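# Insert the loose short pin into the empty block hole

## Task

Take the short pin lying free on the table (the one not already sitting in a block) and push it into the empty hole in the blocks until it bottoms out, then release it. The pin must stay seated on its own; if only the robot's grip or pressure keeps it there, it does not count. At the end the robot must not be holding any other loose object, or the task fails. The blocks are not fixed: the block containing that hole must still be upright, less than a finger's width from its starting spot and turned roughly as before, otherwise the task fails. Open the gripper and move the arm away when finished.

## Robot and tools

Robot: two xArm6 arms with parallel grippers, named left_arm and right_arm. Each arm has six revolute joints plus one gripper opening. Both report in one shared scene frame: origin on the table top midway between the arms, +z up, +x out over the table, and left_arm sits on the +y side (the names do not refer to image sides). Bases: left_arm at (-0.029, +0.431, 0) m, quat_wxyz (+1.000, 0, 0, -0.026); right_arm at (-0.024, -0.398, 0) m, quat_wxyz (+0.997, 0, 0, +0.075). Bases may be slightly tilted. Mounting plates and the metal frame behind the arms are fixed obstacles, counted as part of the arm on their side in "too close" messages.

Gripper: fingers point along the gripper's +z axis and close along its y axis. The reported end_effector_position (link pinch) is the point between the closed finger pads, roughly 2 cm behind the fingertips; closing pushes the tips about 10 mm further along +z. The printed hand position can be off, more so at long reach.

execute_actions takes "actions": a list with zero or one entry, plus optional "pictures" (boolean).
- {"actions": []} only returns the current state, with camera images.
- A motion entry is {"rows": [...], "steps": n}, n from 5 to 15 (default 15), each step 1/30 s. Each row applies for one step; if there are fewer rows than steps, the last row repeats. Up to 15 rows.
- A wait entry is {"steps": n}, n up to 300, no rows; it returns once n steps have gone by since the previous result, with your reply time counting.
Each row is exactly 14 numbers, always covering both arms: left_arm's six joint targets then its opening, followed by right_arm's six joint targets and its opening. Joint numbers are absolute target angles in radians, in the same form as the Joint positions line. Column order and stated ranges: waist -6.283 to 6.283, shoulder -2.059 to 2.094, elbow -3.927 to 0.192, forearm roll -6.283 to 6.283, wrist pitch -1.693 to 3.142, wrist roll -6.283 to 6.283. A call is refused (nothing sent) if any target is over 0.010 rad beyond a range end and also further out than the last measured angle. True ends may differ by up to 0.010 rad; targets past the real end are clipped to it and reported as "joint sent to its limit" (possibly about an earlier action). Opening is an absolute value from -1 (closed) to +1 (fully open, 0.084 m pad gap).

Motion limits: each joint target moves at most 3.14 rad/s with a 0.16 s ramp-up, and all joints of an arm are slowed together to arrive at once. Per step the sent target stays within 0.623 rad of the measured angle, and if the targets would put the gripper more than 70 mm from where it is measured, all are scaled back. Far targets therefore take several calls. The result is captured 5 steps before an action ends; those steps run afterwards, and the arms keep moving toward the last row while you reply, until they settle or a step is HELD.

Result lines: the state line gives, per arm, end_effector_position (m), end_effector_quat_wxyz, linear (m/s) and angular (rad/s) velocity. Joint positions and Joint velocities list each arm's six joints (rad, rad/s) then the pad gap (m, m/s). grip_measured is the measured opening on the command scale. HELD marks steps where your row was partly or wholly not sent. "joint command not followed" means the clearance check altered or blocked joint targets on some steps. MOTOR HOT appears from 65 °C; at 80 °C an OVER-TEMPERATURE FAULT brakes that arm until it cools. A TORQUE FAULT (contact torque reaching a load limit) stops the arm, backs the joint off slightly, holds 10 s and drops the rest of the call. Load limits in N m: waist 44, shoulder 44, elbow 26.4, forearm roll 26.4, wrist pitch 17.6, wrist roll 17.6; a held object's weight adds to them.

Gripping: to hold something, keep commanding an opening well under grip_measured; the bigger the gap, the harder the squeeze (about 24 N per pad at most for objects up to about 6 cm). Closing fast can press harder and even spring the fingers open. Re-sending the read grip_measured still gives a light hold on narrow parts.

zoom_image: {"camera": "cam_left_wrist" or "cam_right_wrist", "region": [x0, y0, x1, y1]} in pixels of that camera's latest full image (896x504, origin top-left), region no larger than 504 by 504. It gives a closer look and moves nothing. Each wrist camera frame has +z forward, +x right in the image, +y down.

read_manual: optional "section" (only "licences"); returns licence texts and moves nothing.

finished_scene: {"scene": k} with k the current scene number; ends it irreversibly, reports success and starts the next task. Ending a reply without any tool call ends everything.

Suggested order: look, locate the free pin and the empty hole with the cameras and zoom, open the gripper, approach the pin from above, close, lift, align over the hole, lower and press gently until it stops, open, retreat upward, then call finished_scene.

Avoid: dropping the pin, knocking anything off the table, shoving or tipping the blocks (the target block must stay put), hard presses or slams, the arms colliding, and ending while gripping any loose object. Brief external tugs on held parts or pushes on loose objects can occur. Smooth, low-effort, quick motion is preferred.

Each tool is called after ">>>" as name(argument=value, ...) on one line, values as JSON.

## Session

>>> execute_actions(actions=[])

Scene clock: 0.00 s of 4690.00 s.
left_arm: end_effector_position=(+0.2501, +0.5947, +0.2374) grip_measured=+1.00 end_effector_quat_wxyz=(+0.087, -0.059, +0.949, -0.297) end_effector_velocity=(-0.000, -0.001, -0.001) end_effector_angular_velocity=(-0.003, +0.003, -0.000) | right_arm: end_effector_position=(+0.5602, -0.3194, +0.3018) grip_measured=+1.00 end_effector_quat_wxyz=(+0.607, +0.776, +0.167, -0.032) end_effector_velocity=(-0.000, +0.000, +0.001) end_effector_angular_velocity=(+0.001, -0.000, +0.000)
Joint positions: left_arm=[ 0.969 -0.294 -0.81  -0.521  1.491 -2.202  0.084] | right_arm=[ 0.406  0.673 -1.866 -1.167  1.824  0.218  0.084]
Joint velocities: left_arm=[-0.001  0.002  0.002 -0.     0.    -0.001 -0.   ] | right_arm=[ 0.    -0.001  0.     0.001  0.    -0.001 -0.   ]

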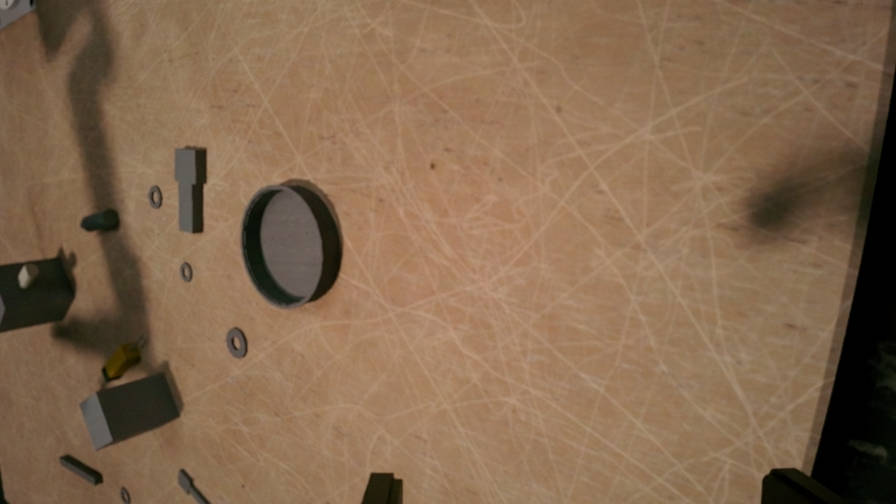

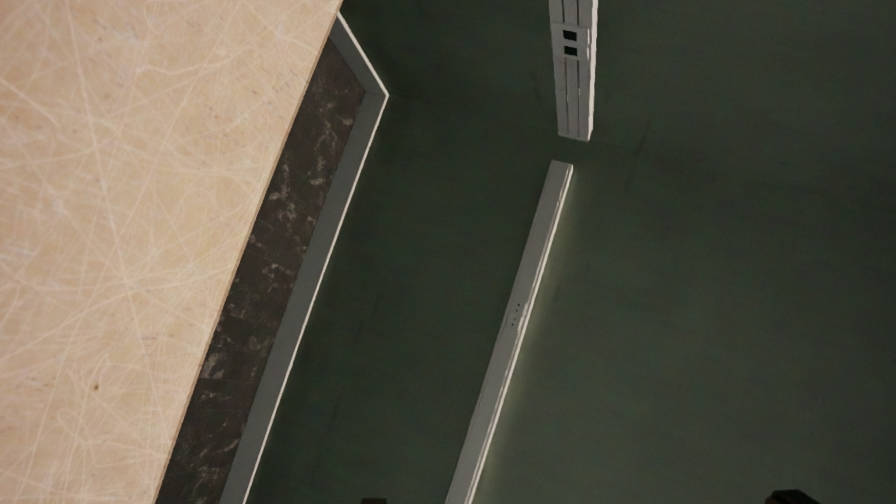

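>>> execute_actions(actions=[{"rows": [[-0.56,-0.164,-1.61,0,1.774,-0.612,1, 0.594,-0.027,-1.759,0,1.786,0.744,1]], "steps": 15}])

>>> execute_actions(actions=[{"steps": 38}], pictures=true)

Scene clock: 0.60 s of 4690.00 s.
left_arm: end_effector_position=(+0.3109, +0.5591, +0.3219) grip_measured=+1.00 end_effector_quat_wxyz=(+0.038, +0.362, +0.916, -0.169) end_effector_velocity=(+0.245, -0.249, +0.317) end_effector_angular_velocity=(+0.811, -0.674, -2.915) | right_arm: end_effector_position=(+0.4849, -0.2541, +0.3760) grip_measured=+1.00 end_effector_quat_wxyz=(+0.418, +0.904, +0.056, +0.076) end_effector_velocity=(-0.344, +0.281, +0.204) end_effector_angular_velocity=(+2.004, -0.475, -0.345)
Joint positions: left_arm=[ 0.598 -0.229 -1.174 -0.263  1.63  -1.829  0.084] | right_arm=[ 0.495  0.352 -1.818 -0.814  1.806  0.466  0.084]
Joint velocities: left_arm=[-1.402  0.158 -1.145  0.674  0.364  1.39   0.   ] | right_arm=[ 0.3   -1.134  0.166  1.567 -0.058  0.816  0.   ]
Steps of this call (steps 1 to 8: nothing new was sent; steps 9 to 18: the first 10 steps of this action). Readings (joint positions):
9: left_arm=[0.969 -0.294 -0.811 -0.520 1.492 -2.201] | right_arm=[0.406 0.673 -1.866 -1.166 1.824 0.219]
10: left_arm=[0.961 -0.292 -0.818 -0.512 1.496 -2.191] | right_arm=[0.408 0.666 -1.862 -1.156 1.823 0.227]
12: left_arm=[0.896 -0.276 -0.881 -0.454 1.528 -2.122] | right_arm=[0.424 0.610 -1.843 -1.090 1.819 0.283]
16: left_arm=[0.690 -0.241 -1.091 -0.312 1.604 -1.921] | right_arm=[0.475 0.431 -1.829 -0.914 1.810 0.409]
18: the state above

Scene clock: 1.87 s of 4690.00 s.
left_arm: end_effector_position=(+0.3004, +0.2001, +0.4499) grip_measured=+1.00 end_effector_quat_wxyz=(-0.000, +1.000, +0.000, -0.000) end_effector_velocity=(-0.001, -0.003, -0.000) end_effector_angular_velocity=(-0.000, +0.000, -0.011) | right_arm: end_effector_position=(+0.2996, -0.1006, +0.4502) grip_measured=+1.00 end_effector_quat_wxyz=(+0.000, +1.000, -0.000, -0.000) end_effector_velocity=(-0.000, +0.000, +0.001) end_effector_angular_velocity=(+0.001, -0.001, +0.001)
Joint positions: left_arm=[-0.559 -0.164 -1.61   0.     1.774 -0.612  0.084] | right_arm=[ 0.594 -0.027 -1.759 -0.     1.786  0.744  0.084]
Joint velocities: left_arm=[-0.007  0.002 -0.002 -0.001 -0.     0.003 -0.   ] | right_arm=[ 0.001 -0.001 -0.    -0.    -0.     0.    -0.   ]
Kept back: nothing.
Steps of this call (steps 1 to 5: the last 5 steps of your previous action; steps 6 to 38: the robot went on to your last target). Readings (joint positions):
1: left_arm=[0.550 -0.224 -1.210 -0.242 1.642 -1.782] | right_arm=[0.505 0.315 -1.813 -0.761 1.804 0.492]
2: left_arm=[0.503 -0.219 -1.244 -0.221 1.653 -1.735] | right_arm=[0.514 0.280 -1.808 -0.705 1.802 0.517]
4: left_arm=[0.407 -0.211 -1.303 -0.186 1.672 -1.640] | right_arm=[0.530 0.217 -1.799 -0.589 1.799 0.563]
8: left_arm=[0.217 -0.197 -1.394 -0.131 1.702 -1.450] | right_arm=[0.557 0.116 -1.781 -0.347 1.794 0.638]
38: the state above

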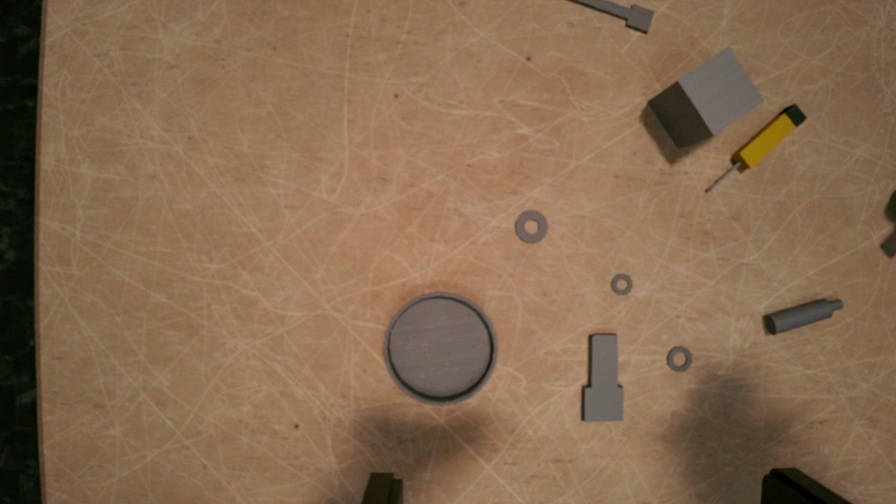

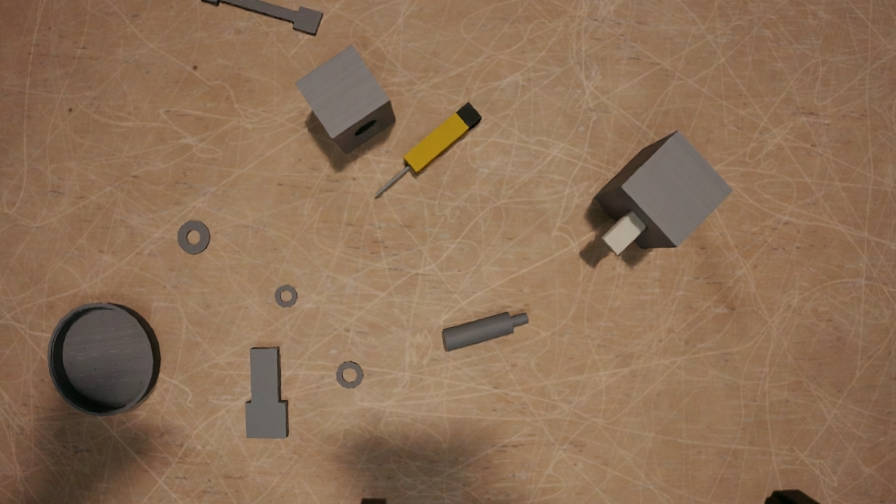

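>>> execute_actions(actions=[{"rows": [[-1.0,-0.164,-1.61,-1.134,-1.39,-3.14,-1, 0.6263,0.0986,-0.8637,0,0.7651,2.0965,1]], "steps": 15}])

>>> execute_actions(actions=[{"steps": 22}], pictures=true)

Scene clock: 3.70 s of 4690.00 s.
left_arm: end_effector_position=(+0.2519, +0.0483, +0.4922) grip_measured=-0.59 end_effector_quat_wxyz=(+0.204, +0.978, +0.048, -0.014) end_effector_velocity=(-0.219, -0.504, +0.249) end_effector_angular_velocity=(-1.664, +0.549, +0.610) | right_arm: end_effector_position=(+0.3206, -0.0721, +0.3168) grip_measured=+1.00 end_effector_quat_wxyz=(+0.021, +0.988, -0.153, -0.016) end_effector_velocity=(+0.011, +0.039, -0.527) end_effector_angular_velocity=(-0.170, +0.083, -1.219)
Joint positions: left_arm=[-0.737 -0.163 -1.61  -0.292  1.482 -0.904  0.018] | right_arm=[ 0.608  0.028 -1.439  0.     1.464  1.065  0.084]
Joint velocities: left_arm=[-0.567 -0.    -0.002 -1.188 -1.182 -1.182 -0.212] | right_arm=[ 0.043  0.171  1.272  0.    -1.265  1.263 -0.   ]
Steps of this call (steps 1 to 15: the robot went on to your last target; steps 16 to 45: nothing new was sent; steps 46 to 55: the first 10 steps of this action). Readings (joint positions):
46: left_arm=[-0.560 -0.164 -1.610 -0.001 1.773 -0.613] | right_arm=[0.594 -0.027 -1.758 -0.000 1.785 0.745]
47: left_arm=[-0.565 -0.164 -1.610 -0.009 1.763 -0.623] | right_arm=[0.594 -0.027 -1.751 -0.000 1.775 0.755]
49: left_arm=[-0.606 -0.164 -1.609 -0.069 1.703 -0.683] | right_arm=[0.597 -0.020 -1.695 -0.000 1.710 0.819]
53: left_arm=[-0.697 -0.164 -1.610 -0.215 1.559 -0.827] | right_arm=[0.605 0.017 -1.523 0.000 1.547 0.982]
55: the state above

Scene clock: 4.43 s of 4690.00 s.
left_arm: end_effector_position=(+0.3042, -0.0372, +0.7788) grip_measured=-1.00 end_effector_quat_wxyz=(+0.598, +0.277, +0.585, -0.473) end_effector_velocity=(+0.313, +0.374, +0.220) end_effector_angular_velocity=(-2.146, +1.937, +1.404) | right_arm: end_effector_position=(+0.2986, -0.0817, +0.1020) grip_measured=+1.00 end_effector_quat_wxyz=(-0.002, +0.790, -0.613, +0.000) end_effector_velocity=(-0.005, -0.005, -0.008) end_effector_angular_velocity=(-0.011, +0.012, -0.011)
Joint positions: left_arm=[-0.984 -0.164 -1.61  -1.08   0.083 -2.303  0.   ] | right_arm=[ 0.626  0.097 -0.867 -0.     0.765  2.095  0.084]
Joint velocities: left_arm=[-0.067  0.002  0.001 -0.245 -2.17  -2.168  0.   ] | right_arm=[ 0.     0.004  0.016  0.    -0.004  0.011 -0.   ]
Kept back: nothing.
Steps of this call (steps 1 to 5: the last 5 steps of your previous action; steps 6 to 22: the robot went on to your last target). Readings (joint positions):
1: left_arm=[-0.755 -0.163 -1.610 -0.332 1.441 -0.945] | right_arm=[0.610 0.034 -1.397 0.000 1.421 1.108]
2: left_arm=[-0.773 -0.164 -1.610 -0.374 1.400 -0.986] | right_arm=[0.611 0.040 -1.354 0.000 1.376 1.153]
4: left_arm=[-0.807 -0.164 -1.610 -0.462 1.312 -1.074] | right_arm=[0.613 0.050 -1.270 0.000 1.277 1.254]
8: left_arm=[-0.867 -0.164 -1.610 -0.659 1.111 -1.275] | right_arm=[0.619 0.070 -1.110 0.000 1.076 1.508]
22: the state above

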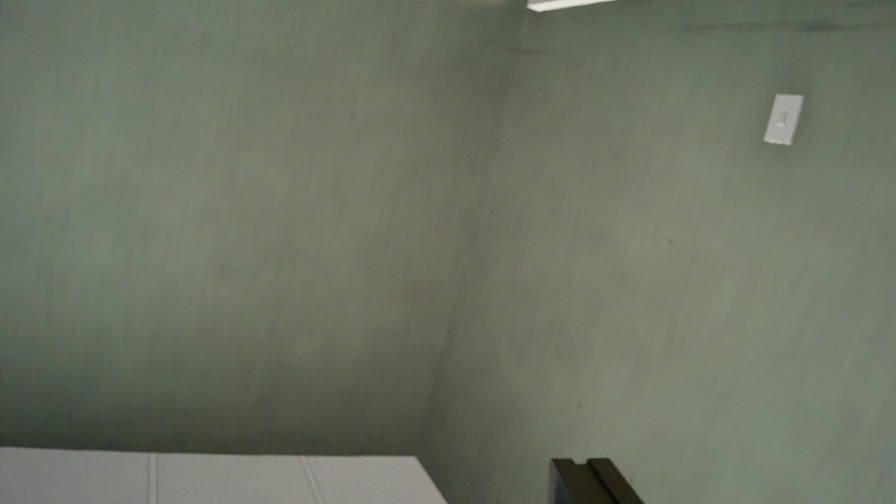

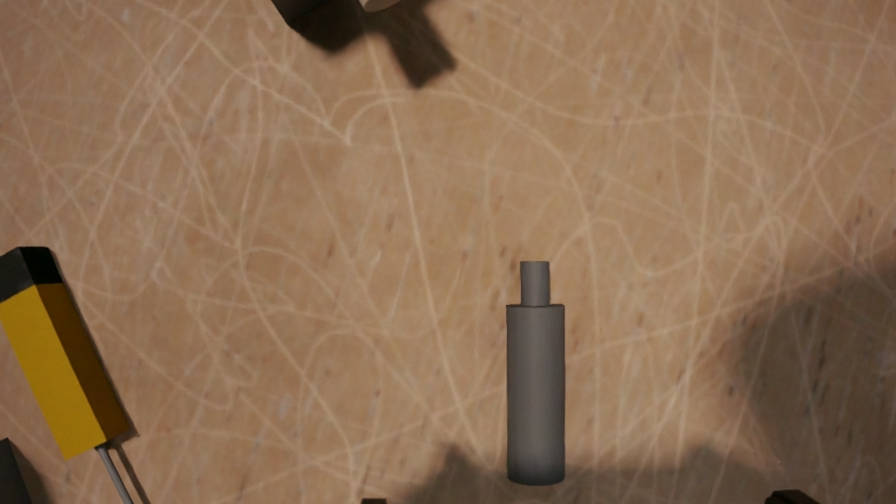

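>>> execute_actions(actions=[{"rows": [[-1.4,0.55,-0.55,-1.134,-1.39,-3.14,-1, 0.6251,0.1124,-0.8605,0,0.7480,2.0953,0.8],[-1.4,0.55,-0.55,-1.134,-1.39,-3.14,-1, 0.6233,0.1332,-0.8556,0,0.7224,2.0935,0.6],[-1.4,0.55,-0.55,-1.134,-1.39,-3.14,-1, 0.6211,0.1591,-0.8495,0,0.6904,2.0913,0.4],[-1.4,0.55,-0.55,-1.134,-1.39,-3.14,-1, 0.6189,0.1850,-0.8435,0,0.6585,2.0891,0.2],[-1.4,0.55,-0.55,-1.134,-1.39,-3.14,-1, 0.6170,0.2075,-0.8382,0,0.6307,2.0871,0.1],[-1.4,0.55,-0.55,-1.134,-1.39,-3.14,-1, 0.6152,0.2282,-0.8333,0,0.6051,2.0853,0.0],[-1.4,0.55,-0.55,-1.134,-1.39,-3.14,-1, 0.6137,0.2455,-0.8293,0,0.5838,2.0838,0.0],[-1.4,0.55,-0.55,-1.134,-1.39,-3.14,-1, 0.6127,0.2576,-0.8264,0,0.5689,2.0828,0.0],[-1.4,0.55,-0.55,-1.134,-1.39,-3.14,-1, 0.6119,0.2662,-0.8244,0,0.5582,2.0820,0.0],[-1.4,0.55,-0.55,-1.134,-1.39,-3.14,-1, 0.6115,0.2714,-0.8232,0,0.5518,2.0816,0.0],[-1.4,0.55,-0.55,-1.134,-1.39,-3.14,-1, 0.6115,0.2714,-0.8232,0,0.5518,2.0816,0.0],[-1.4,0.55,-0.55,-1.134,-1.39,-3.14,-1, 0.6115,0.2714,-0.8232,0,0.5518,2.0816,0.0],[-1.4,0.55,-0.55,-1.134,-1.39,-3.14,-1, 0.6115,0.2714,-0.8232,0,0.5518,2.0816,-0.15],[-1.4,0.55,-0.55,-1.134,-1.39,-3.14,-1, 0.6115,0.2714,-0.8232,0,0.5518,2.0816,-0.28],[-1.4,0.55,-0.55,-1.134,-1.39,-3.14,-1, 0.6115,0.2714,-0.8232,0,0.5518,2.0816,-0.38]], "steps": 15}])

>>> execute_actions(actions=[{"rows": [[-1.4,0.55,-0.55,-1.134,-1.39,-3.14,-1, 0.6115,0.2714,-0.8232,0,0.5518,2.0816,-0.45],[-1.4,0.55,-0.55,-1.134,-1.39,-3.14,-1, 0.6115,0.2714,-0.8232,0,0.5518,2.0816,-0.51],[-1.4,0.55,-0.55,-1.134,-1.39,-3.14,-1, 0.6115,0.2714,-0.8232,0,0.5518,2.0816,-0.57],[-1.4,0.55,-0.55,-1.134,-1.39,-3.14,-1, 0.6115,0.2714,-0.8232,0,0.5518,2.0816,-0.65],[-1.4,0.55,-0.55,-1.134,-1.39,-3.14,-1, 0.6115,0.2714,-0.8232,0,0.5518,2.0816,-0.8],[-1.4,0.55,-0.55,-1.134,-1.39,-3.14,-1, 0.6115,0.2714,-0.8232,0,0.5518,2.0816,-1]], "steps": 13}], pictures=true)

Scene clock: 5.83 s of 4690.00 s.
left_arm: end_effector_position=(+0.3460, +0.1692, +0.6942) grip_measured=-1.00 end_effector_quat_wxyz=(+0.692, -0.376, +0.406, -0.463) end_effector_velocity=(+0.059, -0.451, -0.463) end_effector_angular_velocity=(+1.168, +0.520, -0.330) | right_arm: end_effector_position=(+0.2994, -0.0890, +0.0318) grip_measured=-0.01 end_effector_quat_wxyz=(+0.004, +0.790, -0.613, -0.001) end_effector_velocity=(-0.010, -0.032, -0.185) end_effector_angular_velocity=(-0.025, +0.026, -0.002)
Joint positions: left_arm=[-1.101  0.006 -1.438 -1.134 -1.389 -3.14   0.   ] | right_arm=[ 0.613  0.251 -0.825  0.     0.582  2.084  0.044]
Joint velocities: left_arm=[-0.329  0.616  0.66  -0.002  0.002  0.002  0.   ] | right_arm=[-0.036  0.415  0.108 -0.    -0.487 -0.034 -0.   ]
Steps of this call (steps 1 to 32: the robot went on to your last target; steps 33 to 42: the first 10 steps of this action). Readings (joint positions):
33: left_arm=[-1.000 -0.163 -1.609 -1.134 -1.390 -3.140] | right_arm=[0.626 0.099 -0.864 -0.000 0.764 2.096]
34: left_arm=[-1.005 -0.159 -1.604 -1.134 -1.390 -3.140] | right_arm=[0.626 0.103 -0.863 -0.000 0.758 2.096]
36: left_arm=[-1.031 -0.123 -1.567 -1.133 -1.390 -3.140] | right_arm=[0.624 0.127 -0.860 -0.000 0.726 2.094]
40: left_arm=[-1.079 -0.036 -1.481 -1.134 -1.389 -3.140] | right_arm=[0.616 0.215 -0.835 0.000 0.624 2.087]
42: the state above

Scene clock: 6.27 s of 4690.00 s.
left_arm: end_effector_position=(+0.3339, +0.0368, +0.4675) grip_measured=-1.00 end_effector_quat_wxyz=(+0.694, -0.196, +0.603, -0.342) end_effector_velocity=(-0.096, -0.141, -0.567) end_effector_angular_velocity=(+1.351, +0.398, -0.274) | right_arm: end_effector_position=(+0.3018, -0.0877, +0.0252) grip_measured=-0.56 end_effector_quat_wxyz=(-0.001, +0.790, -0.613, +0.000) end_effector_velocity=(-0.001, -0.001, -0.002) end_effector_angular_velocity=(-0.003, +0.003, +0.001)
Joint positions: left_arm=[-1.232  0.245 -1.103 -1.134 -1.389 -3.14   0.   ] | right_arm=[ 0.612  0.27  -0.824  0.     0.552  2.082  0.02 ]
Joint velocities: left_arm=[-0.275  0.498  0.911 -0.    -0.001 -0.001  0.   ] | right_arm=[ 0.     0.004  0.001 -0.001  0.    -0.001  0.   ]
Steps of this call (steps 1 to 5: the last 5 steps of your previous action; steps 6 to 13: the first 8 steps of this action). Readings (joint positions):
6: left_arm=[-1.164 0.122 -1.298 -1.134 -1.389 -3.140] | right_arm=[0.612 0.270 -0.824 -0.000 0.552 2.082]
7: left_arm=[-1.174 0.141 -1.272 -1.134 -1.389 -3.140] | right_arm=[0.612 0.270 -0.825 -0.000 0.552 2.082]
9: left_arm=[-1.194 0.177 -1.219 -1.134 -1.389 -3.140] | right_arm=[0.612 0.270 -0.824 -0.000 0.552 2.082]
13: the state above

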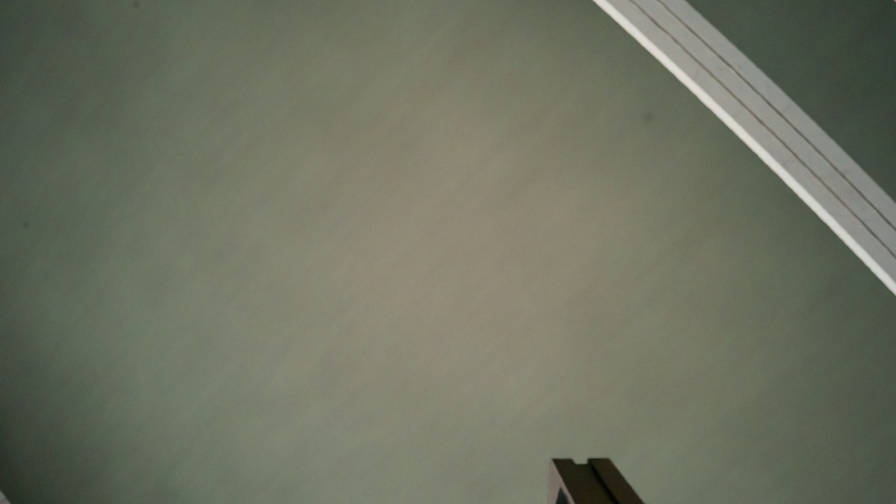

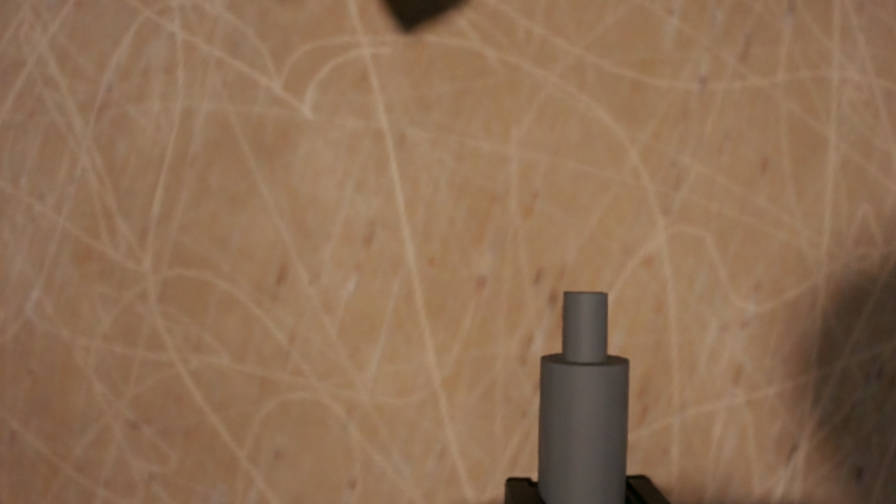

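>>> execute_actions(actions=[])

Scene clock: 6.87 s of 4690.00 s.
left_arm: end_effector_position=(+0.2519, +0.0792, +0.1691) grip_measured=-1.00 end_effector_quat_wxyz=(+0.633, +0.121, +0.758, -0.101) end_effector_velocity=(-0.018, +0.027, -0.038) end_effector_angular_velocity=(+0.155, +0.011, -0.039) | right_arm: end_effector_position=(+0.3016, -0.0879, +0.0249) grip_measured=-0.56 end_effector_quat_wxyz=(-0.001, +0.790, -0.613, +0.000) end_effector_velocity=(-0.000, -0.000, -0.000) end_effector_angular_velocity=(-0.001, -0.000, +0.002)
Joint positions: left_arm=[-1.398  0.55  -0.552 -1.135 -1.389 -3.14   0.   ] | right_arm=[ 0.612  0.271 -0.824  0.     0.552  2.082  0.02 ]
Joint velocities: left_arm=[-0.036  0.054  0.105  0.003 -0.009 -0.     0.   ] | right_arm=[ 0.    -0.     0.    -0.001  0.    -0.001  0.   ]
Kept back: nothing.
Steps of this call (steps 1 to 5: the last 5 steps of your previous action; steps 6 to 18: the robot went on to your last target). Readings (joint positions):
1: left_arm=[-1.241 0.261 -1.072 -1.134 -1.389 -3.140] | right_arm=[0.612 0.270 -0.824 0.000 0.552 2.082]
2: left_arm=[-1.250 0.278 -1.041 -1.134 -1.389 -3.140] | right_arm=[0.612 0.270 -0.824 0.000 0.552 2.082]
4: left_arm=[-1.269 0.313 -0.979 -1.134 -1.390 -3.140] | right_arm=[0.612 0.270 -0.824 0.000 0.552 2.082]
8: left_arm=[-1.309 0.384 -0.849 -1.134 -1.390 -3.140] | right_arm=[0.612 0.270 -0.824 0.000 0.552 2.082]
18: the state above

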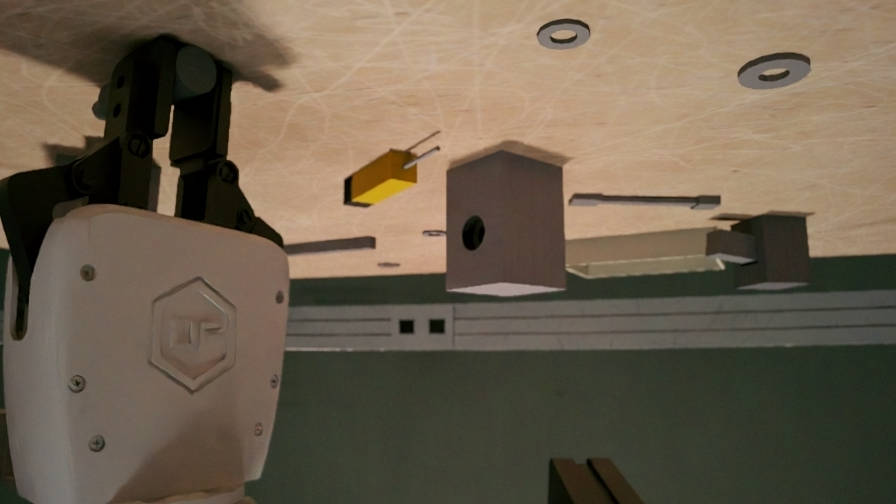

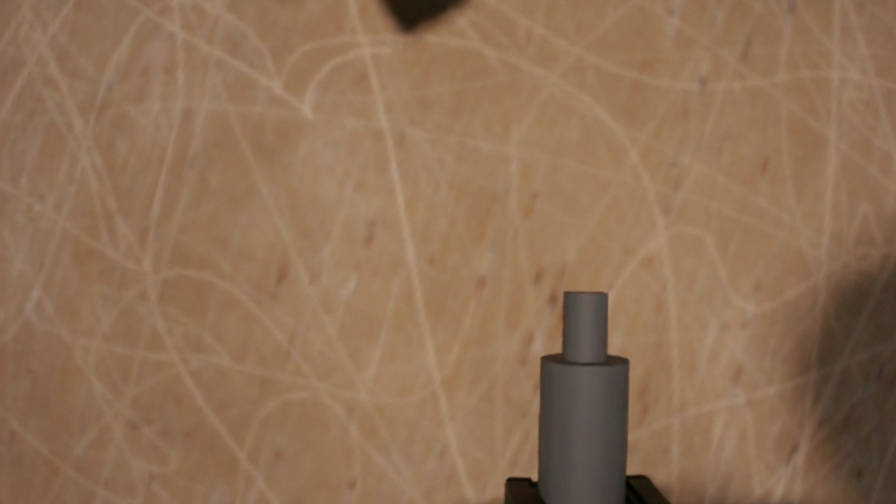

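>>> zoom_image(camera="cam_left_wrist", region=[400, 120, 620, 320])

Region (400, 120, 620, 320) of cam_left_wrist's 896x504 image, scaled by 2.291, with more detail than that image has; it fills the top 458 rows of this view, and the rest is white.

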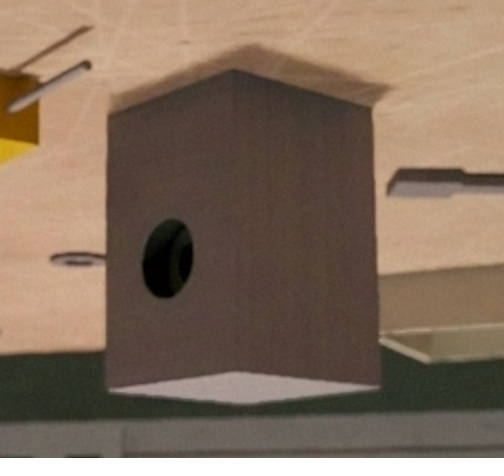

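>>> execute_actions(actions=[{"rows": [[-1.4,0.55,-0.55,-1.134,-1.39,-3.14,-1, 0.6115,0.262,-0.825,0,0.563,2.0816,-1],[-1.4,0.55,-0.55,-1.134,-1.39,-3.14,-1, 0.6115,0.25,-0.828,0,0.578,2.0816,-1],[-1.4,0.55,-0.55,-1.134,-1.39,-3.14,-1, 0.6115,0.236,-0.831,0,0.595,2.07,-1],[-1.4,0.55,-0.55,-1.134,-1.39,-3.14,-1, 0.6115,0.22,-0.834,0,0.614,2.04,-1],[-1.4,0.55,-0.55,-1.134,-1.39,-3.14,-1, 0.6115,0.204,-0.837,0,0.633,2.0,-1],[-1.4,0.55,-0.55,-1.134,-1.39,-3.14,-1, 0.6115,0.188,-0.841,0,0.653,1.95,-1],[-1.4,0.55,-0.55,-1.134,-1.39,-3.14,-1, 0.6115,0.172,-0.844,0,0.672,1.89,-1],[-1.4,0.55,-0.55,-1.134,-1.39,-3.14,-1, 0.6115,0.156,-0.847,0,0.691,1.83,-1],[-1.4,0.55,-0.55,-1.134,-1.39,-3.14,-1, 0.6115,0.142,-0.85,0,0.708,1.77,-1],[-1.4,0.55,-0.55,-1.134,-1.39,-3.14,-1, 0.6115,0.13,-0.853,0,0.723,1.71,-1],[-1.4,0.55,-0.55,-1.134,-1.39,-3.14,-1, 0.609,0.125,-0.862,0,0.737,1.65,-1],[-1.4,0.55,-0.55,-1.134,-1.39,-3.14,-1, 0.606,0.132,-0.876,0,0.744,1.59,-1],[-1.4,0.55,-0.55,-1.134,-1.39,-3.14,-1, 0.603,0.144,-0.893,0,0.749,1.53,-1],[-1.4,0.55,-0.55,-1.134,-1.39,-3.14,-1, 0.600,0.156,-0.910,0,0.754,1.47,-1],[-1.4,0.55,-0.55,-1.134,-1.39,-3.14,-1, 0.597,0.168,-0.927,0,0.759,1.41,-1]]}])

>>> execute_actions(actions=[{"rows": [[-1.4,0.55,-0.55,-1.134,-1.39,-3.14,-1, 0.594,0.180,-0.944,0,0.764,1.35,-1],[-1.4,0.55,-0.55,-1.134,-1.39,-3.14,-1, 0.591,0.192,-0.961,0,0.769,1.29,-1],[-1.4,0.55,-0.55,-1.134,-1.39,-3.14,-1, 0.588,0.204,-0.978,0,0.774,1.23,-1],[-1.4,0.55,-0.55,-1.134,-1.39,-3.14,-1, 0.585,0.216,-0.995,0,0.779,1.17,-1],[-1.4,0.55,-0.55,-1.134,-1.39,-3.14,-1, 0.582,0.228,-1.012,0,0.784,1.11,-1],[-1.4,0.55,-0.55,-1.134,-1.39,-3.14,-1, 0.579,0.240,-1.029,0,0.789,1.05,-1],[-1.4,0.55,-0.55,-1.134,-1.39,-3.14,-1, 0.576,0.252,-1.046,0,0.794,0.99,-1],[-1.4,0.55,-0.55,-1.134,-1.39,-3.14,-1, 0.573,0.264,-1.063,0,0.799,0.93,-1],[-1.4,0.55,-0.55,-1.134,-1.39,-3.14,-1, 0.570,0.276,-1.080,0,0.804,0.87,-1],[-1.4,0.55,-0.55,-1.134,-1.39,-3.14,-1, 0.567,0.288,-1.097,0,0.809,0.81,-1],[-1.4,0.55,-0.55,-1.134,-1.39,-3.14,-1, 0.564,0.300,-1.114,0,0.814,0.75,-1],[-1.4,0.55,-0.55,-1.134,-1.39,-3.14,-1, 0.561,0.312,-1.131,0,0.819,0.69,-1],[-1.4,0.55,-0.55,-1.134,-1.39,-3.14,-1, 0.558,0.324,-1.148,0,0.824,0.63,-1],[-1.4,0.55,-0.55,-1.134,-1.39,-3.14,-1, 0.555,0.336,-1.165,0,0.829,0.57,-1],[-1.4,0.55,-0.55,-1.134,-1.39,-3.14,-1, 0.552,0.348,-1.182,0,0.834,0.51,-1]]}])

>>> execute_actions(actions=[{"rows": [[-1.4,0.55,-0.55,-1.134,-1.39,-3.14,-1, 0.549,0.360,-1.199,0,0.839,0.45,-1],[-1.4,0.55,-0.55,-1.134,-1.39,-3.14,-1, 0.546,0.372,-1.216,0,0.844,0.39,-1],[-1.4,0.55,-0.55,-1.134,-1.39,-3.14,-1, 0.543,0.384,-1.233,0,0.849,0.33,-1],[-1.4,0.55,-0.55,-1.134,-1.39,-3.14,-1, 0.540,0.395,-1.249,0,0.854,0.27,-1],[-1.4,0.55,-0.55,-1.134,-1.39,-3.14,-1, 0.538,0.405,-1.263,0,0.858,0.22,-1],[-1.4,0.55,-0.55,-1.134,-1.39,-3.14,-1, 0.536,0.413,-1.275,0,0.862,0.18,-1],[-1.4,0.55,-0.55,-1.134,-1.39,-3.14,-1, 0.534,0.420,-1.285,0,0.865,0.14,-1],[-1.4,0.55,-0.55,-1.134,-1.39,-3.14,-1, 0.533,0.425,-1.292,0,0.867,0.11,-1],[-1.4,0.55,-0.55,-1.134,-1.39,-3.14,-1, 0.532,0.4279,-1.2962,0,0.8683,0.0921,-1]]}])

>>> execute_actions(actions=[{"steps": 12}], pictures=true)

Scene clock: 8.57 s of 4690.00 s.
left_arm: end_effector_position=(+0.2511, +0.0793, +0.1686) grip_measured=-1.00 end_effector_quat_wxyz=(+0.632, +0.122, +0.758, -0.101) end_effector_velocity=(-0.000, +0.000, -0.000) end_effector_angular_velocity=(+0.003, -0.000, -0.001) | right_arm: end_effector_position=(+0.3019, -0.0877, +0.0655) grip_measured=-0.56 end_effector_quat_wxyz=(+0.001, +0.846, -0.533, -0.000) end_effector_velocity=(+0.010, +0.010, +0.192) end_effector_angular_velocity=(+0.037, -0.032, +1.501)
Joint positions: left_arm=[-1.4    0.55  -0.55  -1.134 -1.39  -3.14   0.   ] | right_arm=[ 0.611  0.174 -0.843 -0.     0.671  1.886  0.02 ]
Joint velocities: left_arm=[-0.     0.001  0.     0.    -0.     0.002  0.   ] | right_arm=[ 0.001 -0.425 -0.105  0.     0.482 -1.5    0.   ]
Steps of this call (steps 1 to 30: the robot went on to your last target; steps 31 to 41: nothing new was sent; steps 42 to 51: the first 10 steps of this action). Readings (joint positions):
42: left_arm=[-1.400 0.550 -0.550 -1.134 -1.390 -3.140] | right_arm=[0.611 0.271 -0.824 -0.000 0.552 2.082]
43: left_arm=[-1.400 0.550 -0.550 -1.134 -1.390 -3.140] | right_arm=[0.611 0.269 -0.823 -0.000 0.557 2.082]
45: left_arm=[-1.400 0.550 -0.550 -1.134 -1.390 -3.140] | right_arm=[0.611 0.256 -0.820 -0.000 0.580 2.077]
49: left_arm=[-1.400 0.550 -0.550 -1.134 -1.390 -3.140] | right_arm=[0.611 0.203 -0.834 -0.000 0.639 1.978]
51: the state above

Scene clock: 9.07 s of 4690.00 s.
left_arm: end_effector_position=(+0.2511, +0.0793, +0.1686) grip_measured=-1.00 end_effector_quat_wxyz=(+0.632, +0.122, +0.758, -0.101) end_effector_velocity=(-0.000, -0.000, +0.000) end_effector_angular_velocity=(-0.002, -0.000, -0.000) | right_arm: end_effector_position=(+0.3462, -0.0691, +0.0922) grip_measured=-0.56 end_effector_quat_wxyz=(+0.000, +0.990, -0.142, -0.000) end_effector_velocity=(+0.124, +0.051, +0.007) end_effector_angular_velocity=(+0.012, -0.011, +1.701)
Joint positions: left_arm=[-1.4    0.55  -0.55  -1.134 -1.39  -3.14   0.   ] | right_arm=[ 0.577  0.249 -1.039 -0.     0.792  1.013  0.02 ]
Joint velocities: left_arm=[-0.    -0.001 -0.001  0.    -0.    -0.     0.   ] | right_arm=[-0.089  0.351 -0.515 -0.001  0.148 -1.789  0.   ]
Steps of this call (steps 1 to 5: the last 5 steps of your previous action; steps 6 to 15: the first 10 steps of this action). Readings (joint positions):
6: left_arm=[-1.400 0.550 -0.550 -1.134 -1.390 -3.140] | right_arm=[0.605 0.140 -0.889 0.000 0.744 1.550]
7: left_arm=[-1.400 0.550 -0.550 -1.134 -1.390 -3.140] | right_arm=[0.601 0.150 -0.906 -0.000 0.750 1.491]
9: left_arm=[-1.400 0.550 -0.550 -1.134 -1.390 -3.140] | right_arm=[0.595 0.175 -0.939 -0.000 0.761 1.372]
13: left_arm=[-1.400 0.550 -0.550 -1.134 -1.390 -3.140] | right_arm=[0.583 0.225 -1.005 0.000 0.782 1.132]
15: the state above

Scene clock: 9.57 s of 4690.00 s.
left_arm: end_effector_position=(+0.2511, +0.0793, +0.1686) grip_measured=-1.00 end_effector_quat_wxyz=(+0.632, +0.122, +0.758, -0.101) end_effector_velocity=(+0.000, +0.000, +0.000) end_effector_angular_velocity=(-0.001, +0.000, +0.001) | right_arm: end_effector_position=(+0.4026, -0.0501, +0.0902) grip_measured=-0.56 end_effector_quat_wxyz=(+0.000, +0.965, +0.261, -0.000) end_effector_velocity=(+0.066, +0.017, -0.006) end_effector_angular_velocity=(+0.001, -0.001, +1.033)
Joint positions: left_arm=[-1.4    0.55  -0.55  -1.134 -1.39  -3.14   0.   ] | right_arm=[ 0.535  0.417 -1.28  -0.     0.863  0.156  0.02 ]
Joint velocities: left_arm=[ 0.001 -0.    -0.     0.    -0.    -0.001  0.   ] | right_arm=[-0.051  0.199 -0.284  0.     0.083 -1.084  0.   ]
Steps of this call (steps 1 to 5: the last 5 steps of your previous action; steps 6 to 15: the first 10 steps of this action). Readings (joint positions):
6: left_arm=[-1.400 0.550 -0.550 -1.134 -1.390 -3.140] | right_arm=[0.559 0.320 -1.142 -0.000 0.822 0.653]
7: left_arm=[-1.400 0.550 -0.550 -1.134 -1.390 -3.140] | right_arm=[0.556 0.332 -1.159 -0.000 0.827 0.593]
9: left_arm=[-1.400 0.550 -0.550 -1.134 -1.390 -3.140] | right_arm=[0.550 0.356 -1.193 -0.000 0.837 0.473]
13: left_arm=[-1.400 0.550 -0.550 -1.134 -1.390 -3.140] | right_arm=[0.539 0.400 -1.256 -0.000 0.856 0.245]
15: the state above

Scene clock: 9.97 s of 4690.00 s.
left_arm: end_effector_position=(+0.2511, +0.0793, +0.1686) grip_measured=-1.00 end_effector_quat_wxyz=(+0.632, +0.122, +0.758, -0.101) end_effector_velocity=(+0.001, +0.001, +0.000) end_effector_angular_velocity=(-0.001, +0.001, +0.002) | right_arm: end_effector_position=(+0.4061, -0.0491, +0.0901) grip_measured=-0.56 end_effector_quat_wxyz=(+0.000, +0.957, +0.291, +0.000) end_effector_velocity=(+0.000, -0.000, -0.001) end_effector_angular_velocity=(+0.000, +0.002, -0.001)
Joint positions: left_arm=[-1.4    0.55  -0.55  -1.134 -1.39  -3.14   0.   ] | right_arm=[ 0.532  0.428 -1.296  0.     0.868  0.092  0.02 ]
Joint velocities: left_arm=[ 0.002 -0.001  0.     0.     0.    -0.001  0.   ] | right_arm=[-0.001  0.003 -0.001  0.002 -0.001 -0.002 -0.   ]
Kept back: nothing.
Steps of this call (steps 1 to 5: the last 5 steps of your previous action; steps 6 to 12: the robot went on to your last target). Readings (joint positions):
1: left_arm=[-1.400 0.550 -0.550 -1.134 -1.390 -3.140] | right_arm=[0.533 0.422 -1.288 -0.000 0.866 0.126]
2: left_arm=[-1.400 0.550 -0.550 -1.134 -1.390 -3.140] | right_arm=[0.532 0.425 -1.292 -0.000 0.867 0.110]
4: left_arm=[-1.400 0.550 -0.550 -1.134 -1.390 -3.140] | right_arm=[0.532 0.427 -1.295 -0.000 0.868 0.097]
8: left_arm=[-1.400 0.550 -0.550 -1.134 -1.390 -3.140] | right_arm=[0.532 0.427 -1.296 0.000 0.868 0.093]
12: the state above

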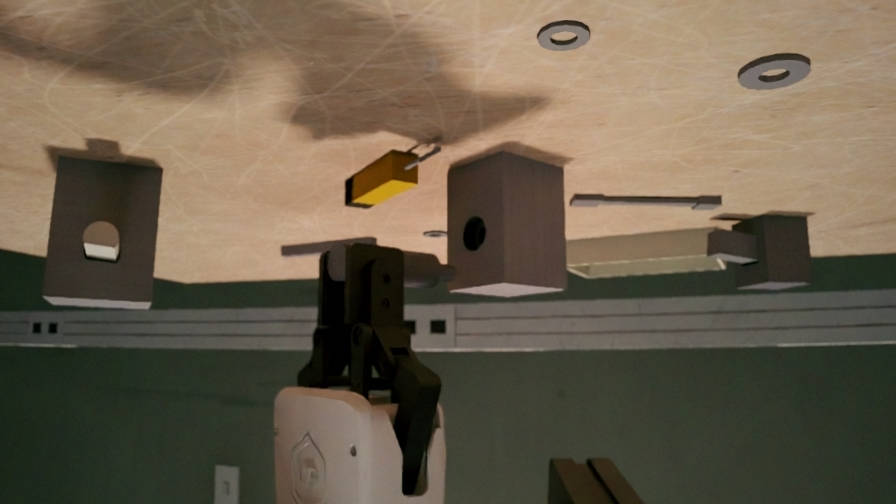

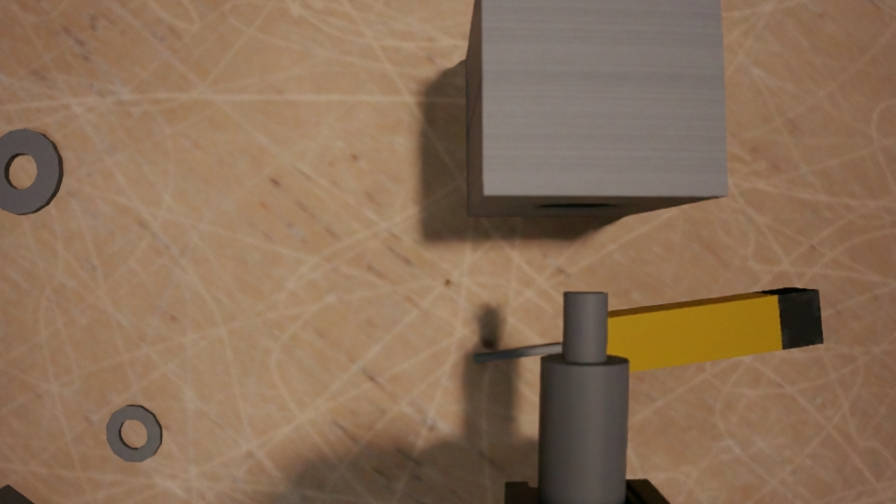

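>>> zoom_image(camera="cam_right_wrist", region=[450, 150, 760, 380])

Region (450, 150, 760, 380) of cam_right_wrist's 896x504 image, scaled by 1.626, with more detail than that image has; it fills the top 374 rows of this view, and the rest is white.

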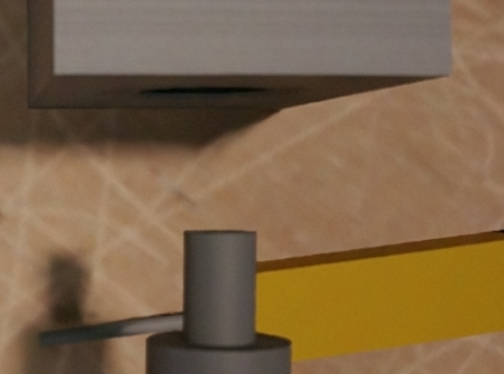

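>>> execute_actions(actions=[{"rows": [[-1.4,0.55,-0.55,-1.134,-1.39,-3.14,-1, 0.5314,0.4299,-1.2908,0,0.8609,0.0915,-1],[-1.4,0.55,-0.55,-1.134,-1.39,-3.14,-1, 0.5305,0.4327,-1.2834,0,0.8507,0.0906,-1],[-1.4,0.55,-0.55,-1.134,-1.39,-3.14,-1, 0.5295,0.4360,-1.2746,0,0.8386,0.0896,-1],[-1.4,0.55,-0.55,-1.134,-1.39,-3.14,-1, 0.5285,0.4393,-1.2659,0,0.8266,0.0886,-1],[-1.4,0.55,-0.55,-1.134,-1.39,-3.14,-1, 0.5274,0.4427,-1.2571,0,0.8144,0.0875,-1],[-1.4,0.55,-0.55,-1.134,-1.39,-3.14,-1, 0.5264,0.4460,-1.2483,0,0.8023,0.0865,-1],[-1.4,0.55,-0.55,-1.134,-1.39,-3.14,-1, 0.5255,0.4488,-1.2409,0,0.7921,0.0856,-1],[-1.4,0.55,-0.55,-1.134,-1.39,-3.14,-1, 0.5248,0.4510,-1.2348,0,0.7838,0.0849,-1],[-1.4,0.55,-0.55,-1.134,-1.39,-3.14,-1, 0.5244,0.4526,-1.2308,0,0.7782,0.0845,-1],[-1.4,0.55,-0.55,-1.134,-1.39,-3.14,-1, 0.52415,0.45334,-1.22877,0,0.77543,0.08425,-1]]}])

>>> execute_actions(actions=[{"steps": 12}], pictures=true)

Scene clock: 11.47 s of 4690.00 s.
left_arm: end_effector_position=(+0.2511, +0.0793, +0.1686) grip_measured=-1.00 end_effector_quat_wxyz=(+0.632, +0.122, +0.758, -0.101) end_effector_velocity=(+0.000, +0.000, -0.000) end_effector_angular_velocity=(+0.001, +0.000, +0.000) | right_arm: end_effector_position=(+0.4007, -0.0585, +0.0602) grip_measured=-0.56 end_effector_quat_wxyz=(+0.001, +0.957, +0.291, -0.002) end_effector_velocity=(-0.020, -0.029, -0.082) end_effector_angular_velocity=(-0.014, +0.018, -0.003)
Joint positions: left_arm=[-1.4    0.55  -0.55  -1.134 -1.39  -3.14   0.   ] | right_arm=[ 0.525  0.451 -1.236  0.     0.788  0.085  0.02 ]
Joint velocities: left_arm=[ 0.    -0.    -0.    -0.     0.001  0.001  0.   ] | right_arm=[-0.019  0.068  0.165  0.001 -0.209 -0.017  0.   ]
Steps of this call (steps 1 to 30: the robot went on to your last target; steps 31 to 35: nothing new was sent; steps 36 to 45: the first 10 steps of this action). Readings (joint positions):
36: left_arm=[-1.400 0.550 -0.550 -1.134 -1.390 -3.140] | right_arm=[0.532 0.428 -1.296 -0.000 0.868 0.092]
37: left_arm=[-1.400 0.550 -0.550 -1.134 -1.390 -3.140] | right_arm=[0.532 0.428 -1.294 -0.000 0.864 0.092]
39: left_arm=[-1.400 0.550 -0.550 -1.134 -1.390 -3.140] | right_arm=[0.531 0.431 -1.285 -0.000 0.850 0.091]
43: left_arm=[-1.400 0.550 -0.550 -1.134 -1.390 -3.140] | right_arm=[0.527 0.445 -1.250 0.000 0.806 0.087]
45: the state above

Scene clock: 11.87 s of 4690.00 s.
left_arm: end_effector_position=(+0.2511, +0.0793, +0.1686) grip_measured=-1.00 end_effector_quat_wxyz=(+0.632, +0.122, +0.758, -0.101) end_effector_velocity=(+0.000, +0.000, -0.000) end_effector_angular_velocity=(-0.000, +0.000, +0.001) | right_arm: end_effector_position=(+0.4009, -0.0589, +0.0577) grip_measured=-0.56 end_effector_quat_wxyz=(-0.000, +0.957, +0.291, +0.000) end_effector_velocity=(-0.002, -0.001, -0.003) end_effector_angular_velocity=(-0.004, +0.005, -0.001)
Joint positions: left_arm=[-1.4    0.55  -0.55  -1.134 -1.39  -3.14   0.   ] | right_arm=[ 0.524  0.453 -1.229 -0.     0.775  0.084  0.02 ]
Joint velocities: left_arm=[ 0.001  0.     0.     0.     0.    -0.001  0.   ] | right_arm=[ 0.     0.002  0.004  0.     0.     0.001 -0.   ]
Kept back: nothing.
Steps of this call (steps 1 to 5: the last 5 steps of your previous action; steps 6 to 12: the robot went on to your last target). Readings (joint positions):
1: left_arm=[-1.400 0.550 -0.550 -1.134 -1.390 -3.140] | right_arm=[0.524 0.453 -1.231 0.000 0.783 0.085]
2: left_arm=[-1.400 0.550 -0.550 -1.134 -1.390 -3.140] | right_arm=[0.524 0.454 -1.229 0.000 0.779 0.085]
4: left_arm=[-1.400 0.550 -0.550 -1.134 -1.390 -3.140] | right_arm=[0.524 0.454 -1.229 0.000 0.777 0.084]
8: left_arm=[-1.400 0.550 -0.550 -1.134 -1.390 -3.140] | right_arm=[0.524 0.453 -1.230 -0.000 0.775 0.084]
12: the state above

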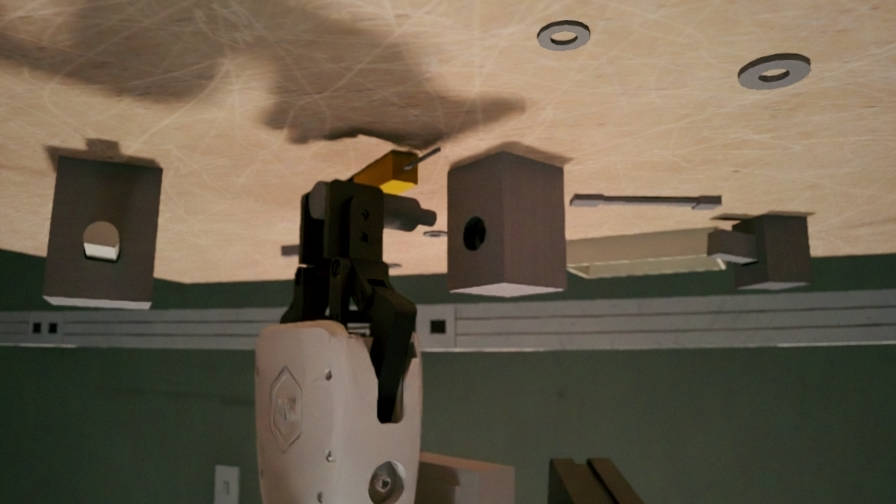

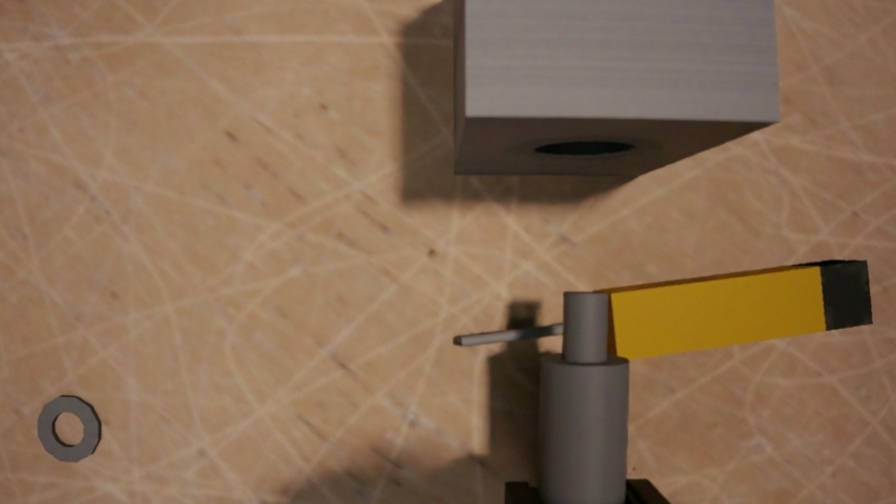

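>>> zoom_image(camera="cam_right_wrist", region=[460, 110, 712, 400])

>>> zoom_image(camera="cam_left_wrist", region=[290, 140, 520, 300])

Region (460, 110, 712, 400) of cam_right_wrist's 896x504 image, scaled by 1.738, with more detail than that image has; it fills the left 438 columns of this view, and the rest is white.

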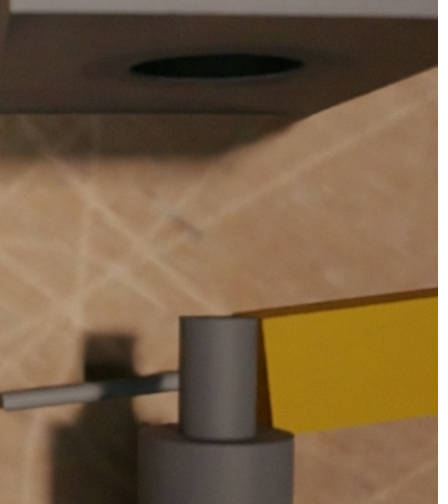

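Region (290, 140, 520, 300) of cam_left_wrist's 896x504 image, scaled by 2.191, with more detail than that image has; it fills the top 351 rows of this view, and the rest is white.

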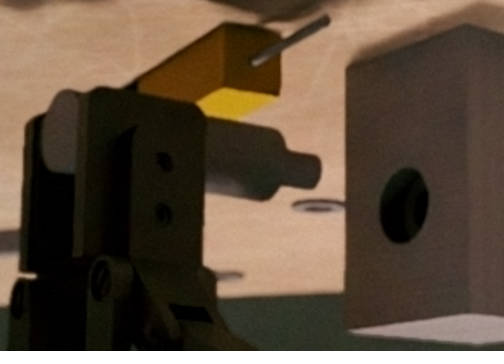

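>>> execute_actions(actions=[{"rows": [[-1.4,0.55,-0.55,-1.134,-1.39,-3.14,-1, 0.5246,0.4514,-1.2293,0,0.7779,0.0847,-1],[-1.4,0.55,-0.55,-1.134,-1.39,-3.14,-1, 0.5250,0.4494,-1.2298,0,0.7804,0.0851,-1],[-1.4,0.55,-0.55,-1.134,-1.39,-3.14,-1, 0.52543,0.44751,-1.23036,0,0.78285,0.08553,-1]], "steps": 15}], pictures=true)

>>> zoom_image(camera="cam_right_wrist", region=[460, 110, 712, 400])

>>> zoom_image(camera="cam_left_wrist", region=[290, 140, 520, 300])

Scene clock: 13.03 s of 4690.00 s.
left_arm: end_effector_position=(+0.2511, +0.0793, +0.1686) grip_measured=-1.00 end_effector_quat_wxyz=(+0.632, +0.122, +0.758, -0.101) end_effector_velocity=(-0.000, -0.000, +0.001) end_effector_angular_velocity=(-0.001, -0.001, -0.000) | right_arm: end_effector_position=(+0.4004, -0.0584, +0.0608) grip_measured=-0.56 end_effector_quat_wxyz=(-0.000, +0.957, +0.291, +0.000) end_effector_velocity=(-0.003, -0.003, -0.005) end_effector_angular_velocity=(-0.009, +0.010, +0.000)
Joint positions: left_arm=[-1.4    0.55  -0.55  -1.134 -1.39  -3.14   0.   ] | right_arm=[ 0.525  0.447 -1.23  -0.     0.783  0.086  0.02 ]
Joint velocities: left_arm=[-0.    -0.002 -0.001 -0.    -0.     0.001  0.   ] | right_arm=[-0.     0.005  0.006 -0.001  0.002  0.001  0.   ]
Steps of this call (steps 1 to 25: the robot went on to your last target; steps 26 to 35: the first 10 steps of this action). Readings (joint positions):
26: left_arm=[-1.400 0.550 -0.550 -1.134 -1.390 -3.140] | right_arm=[0.524 0.453 -1.229 0.000 0.776 0.084]
27: left_arm=[-1.400 0.550 -0.550 -1.134 -1.390 -3.140] | right_arm=[0.524 0.453 -1.229 0.000 0.777 0.084]
29: left_arm=[-1.400 0.550 -0.550 -1.134 -1.390 -3.140] | right_arm=[0.525 0.450 -1.229 0.000 0.780 0.085]
33: left_arm=[-1.400 0.550 -0.550 -1.134 -1.390 -3.140] | right_arm=[0.525 0.447 -1.231 -0.000 0.783 0.085]
35: the state above

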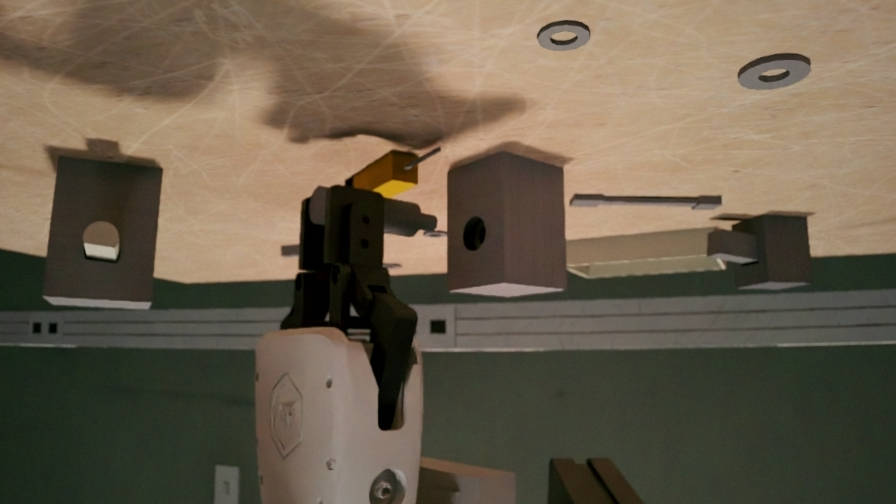

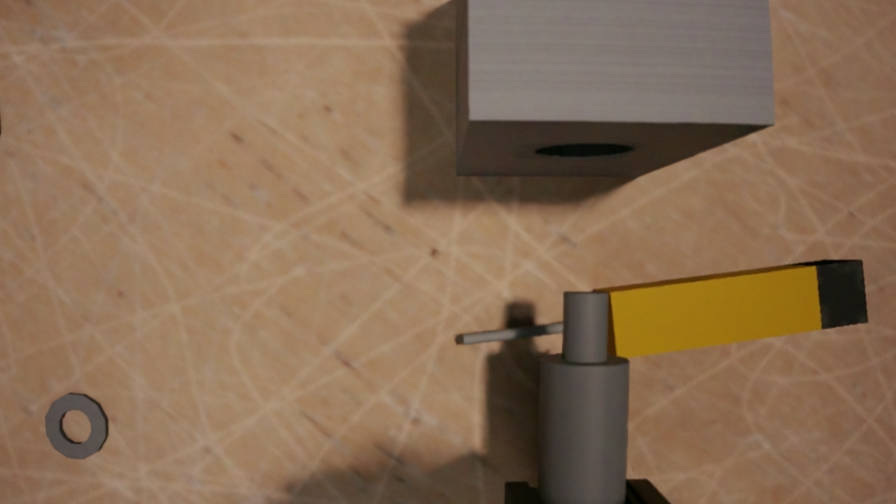

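Region (460, 110, 712, 400) of cam_right_wrist's 896x504 image, scaled by 1.738, with more detail than that image has; it fills the left 438 columns of this view, and the rest is white.

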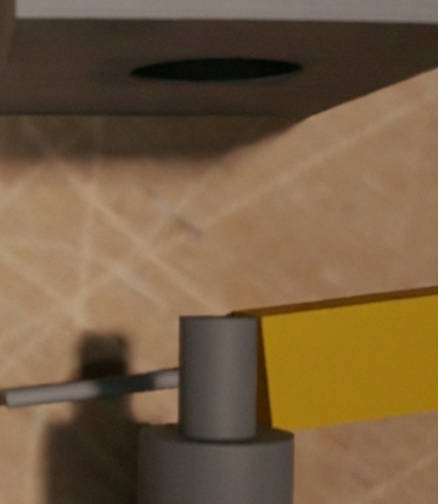

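Region (290, 140, 520, 300) of cam_left_wrist's 896x504 image, scaled by 2.191, with more detail than that image has; it fills the top 351 rows of this view, and the rest is white.

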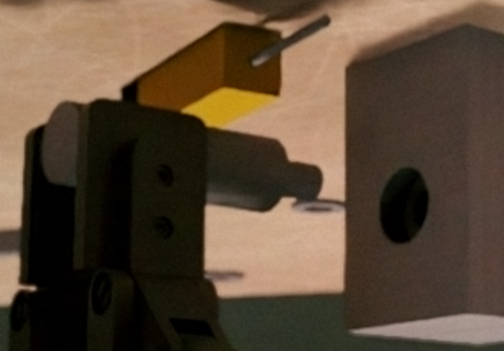

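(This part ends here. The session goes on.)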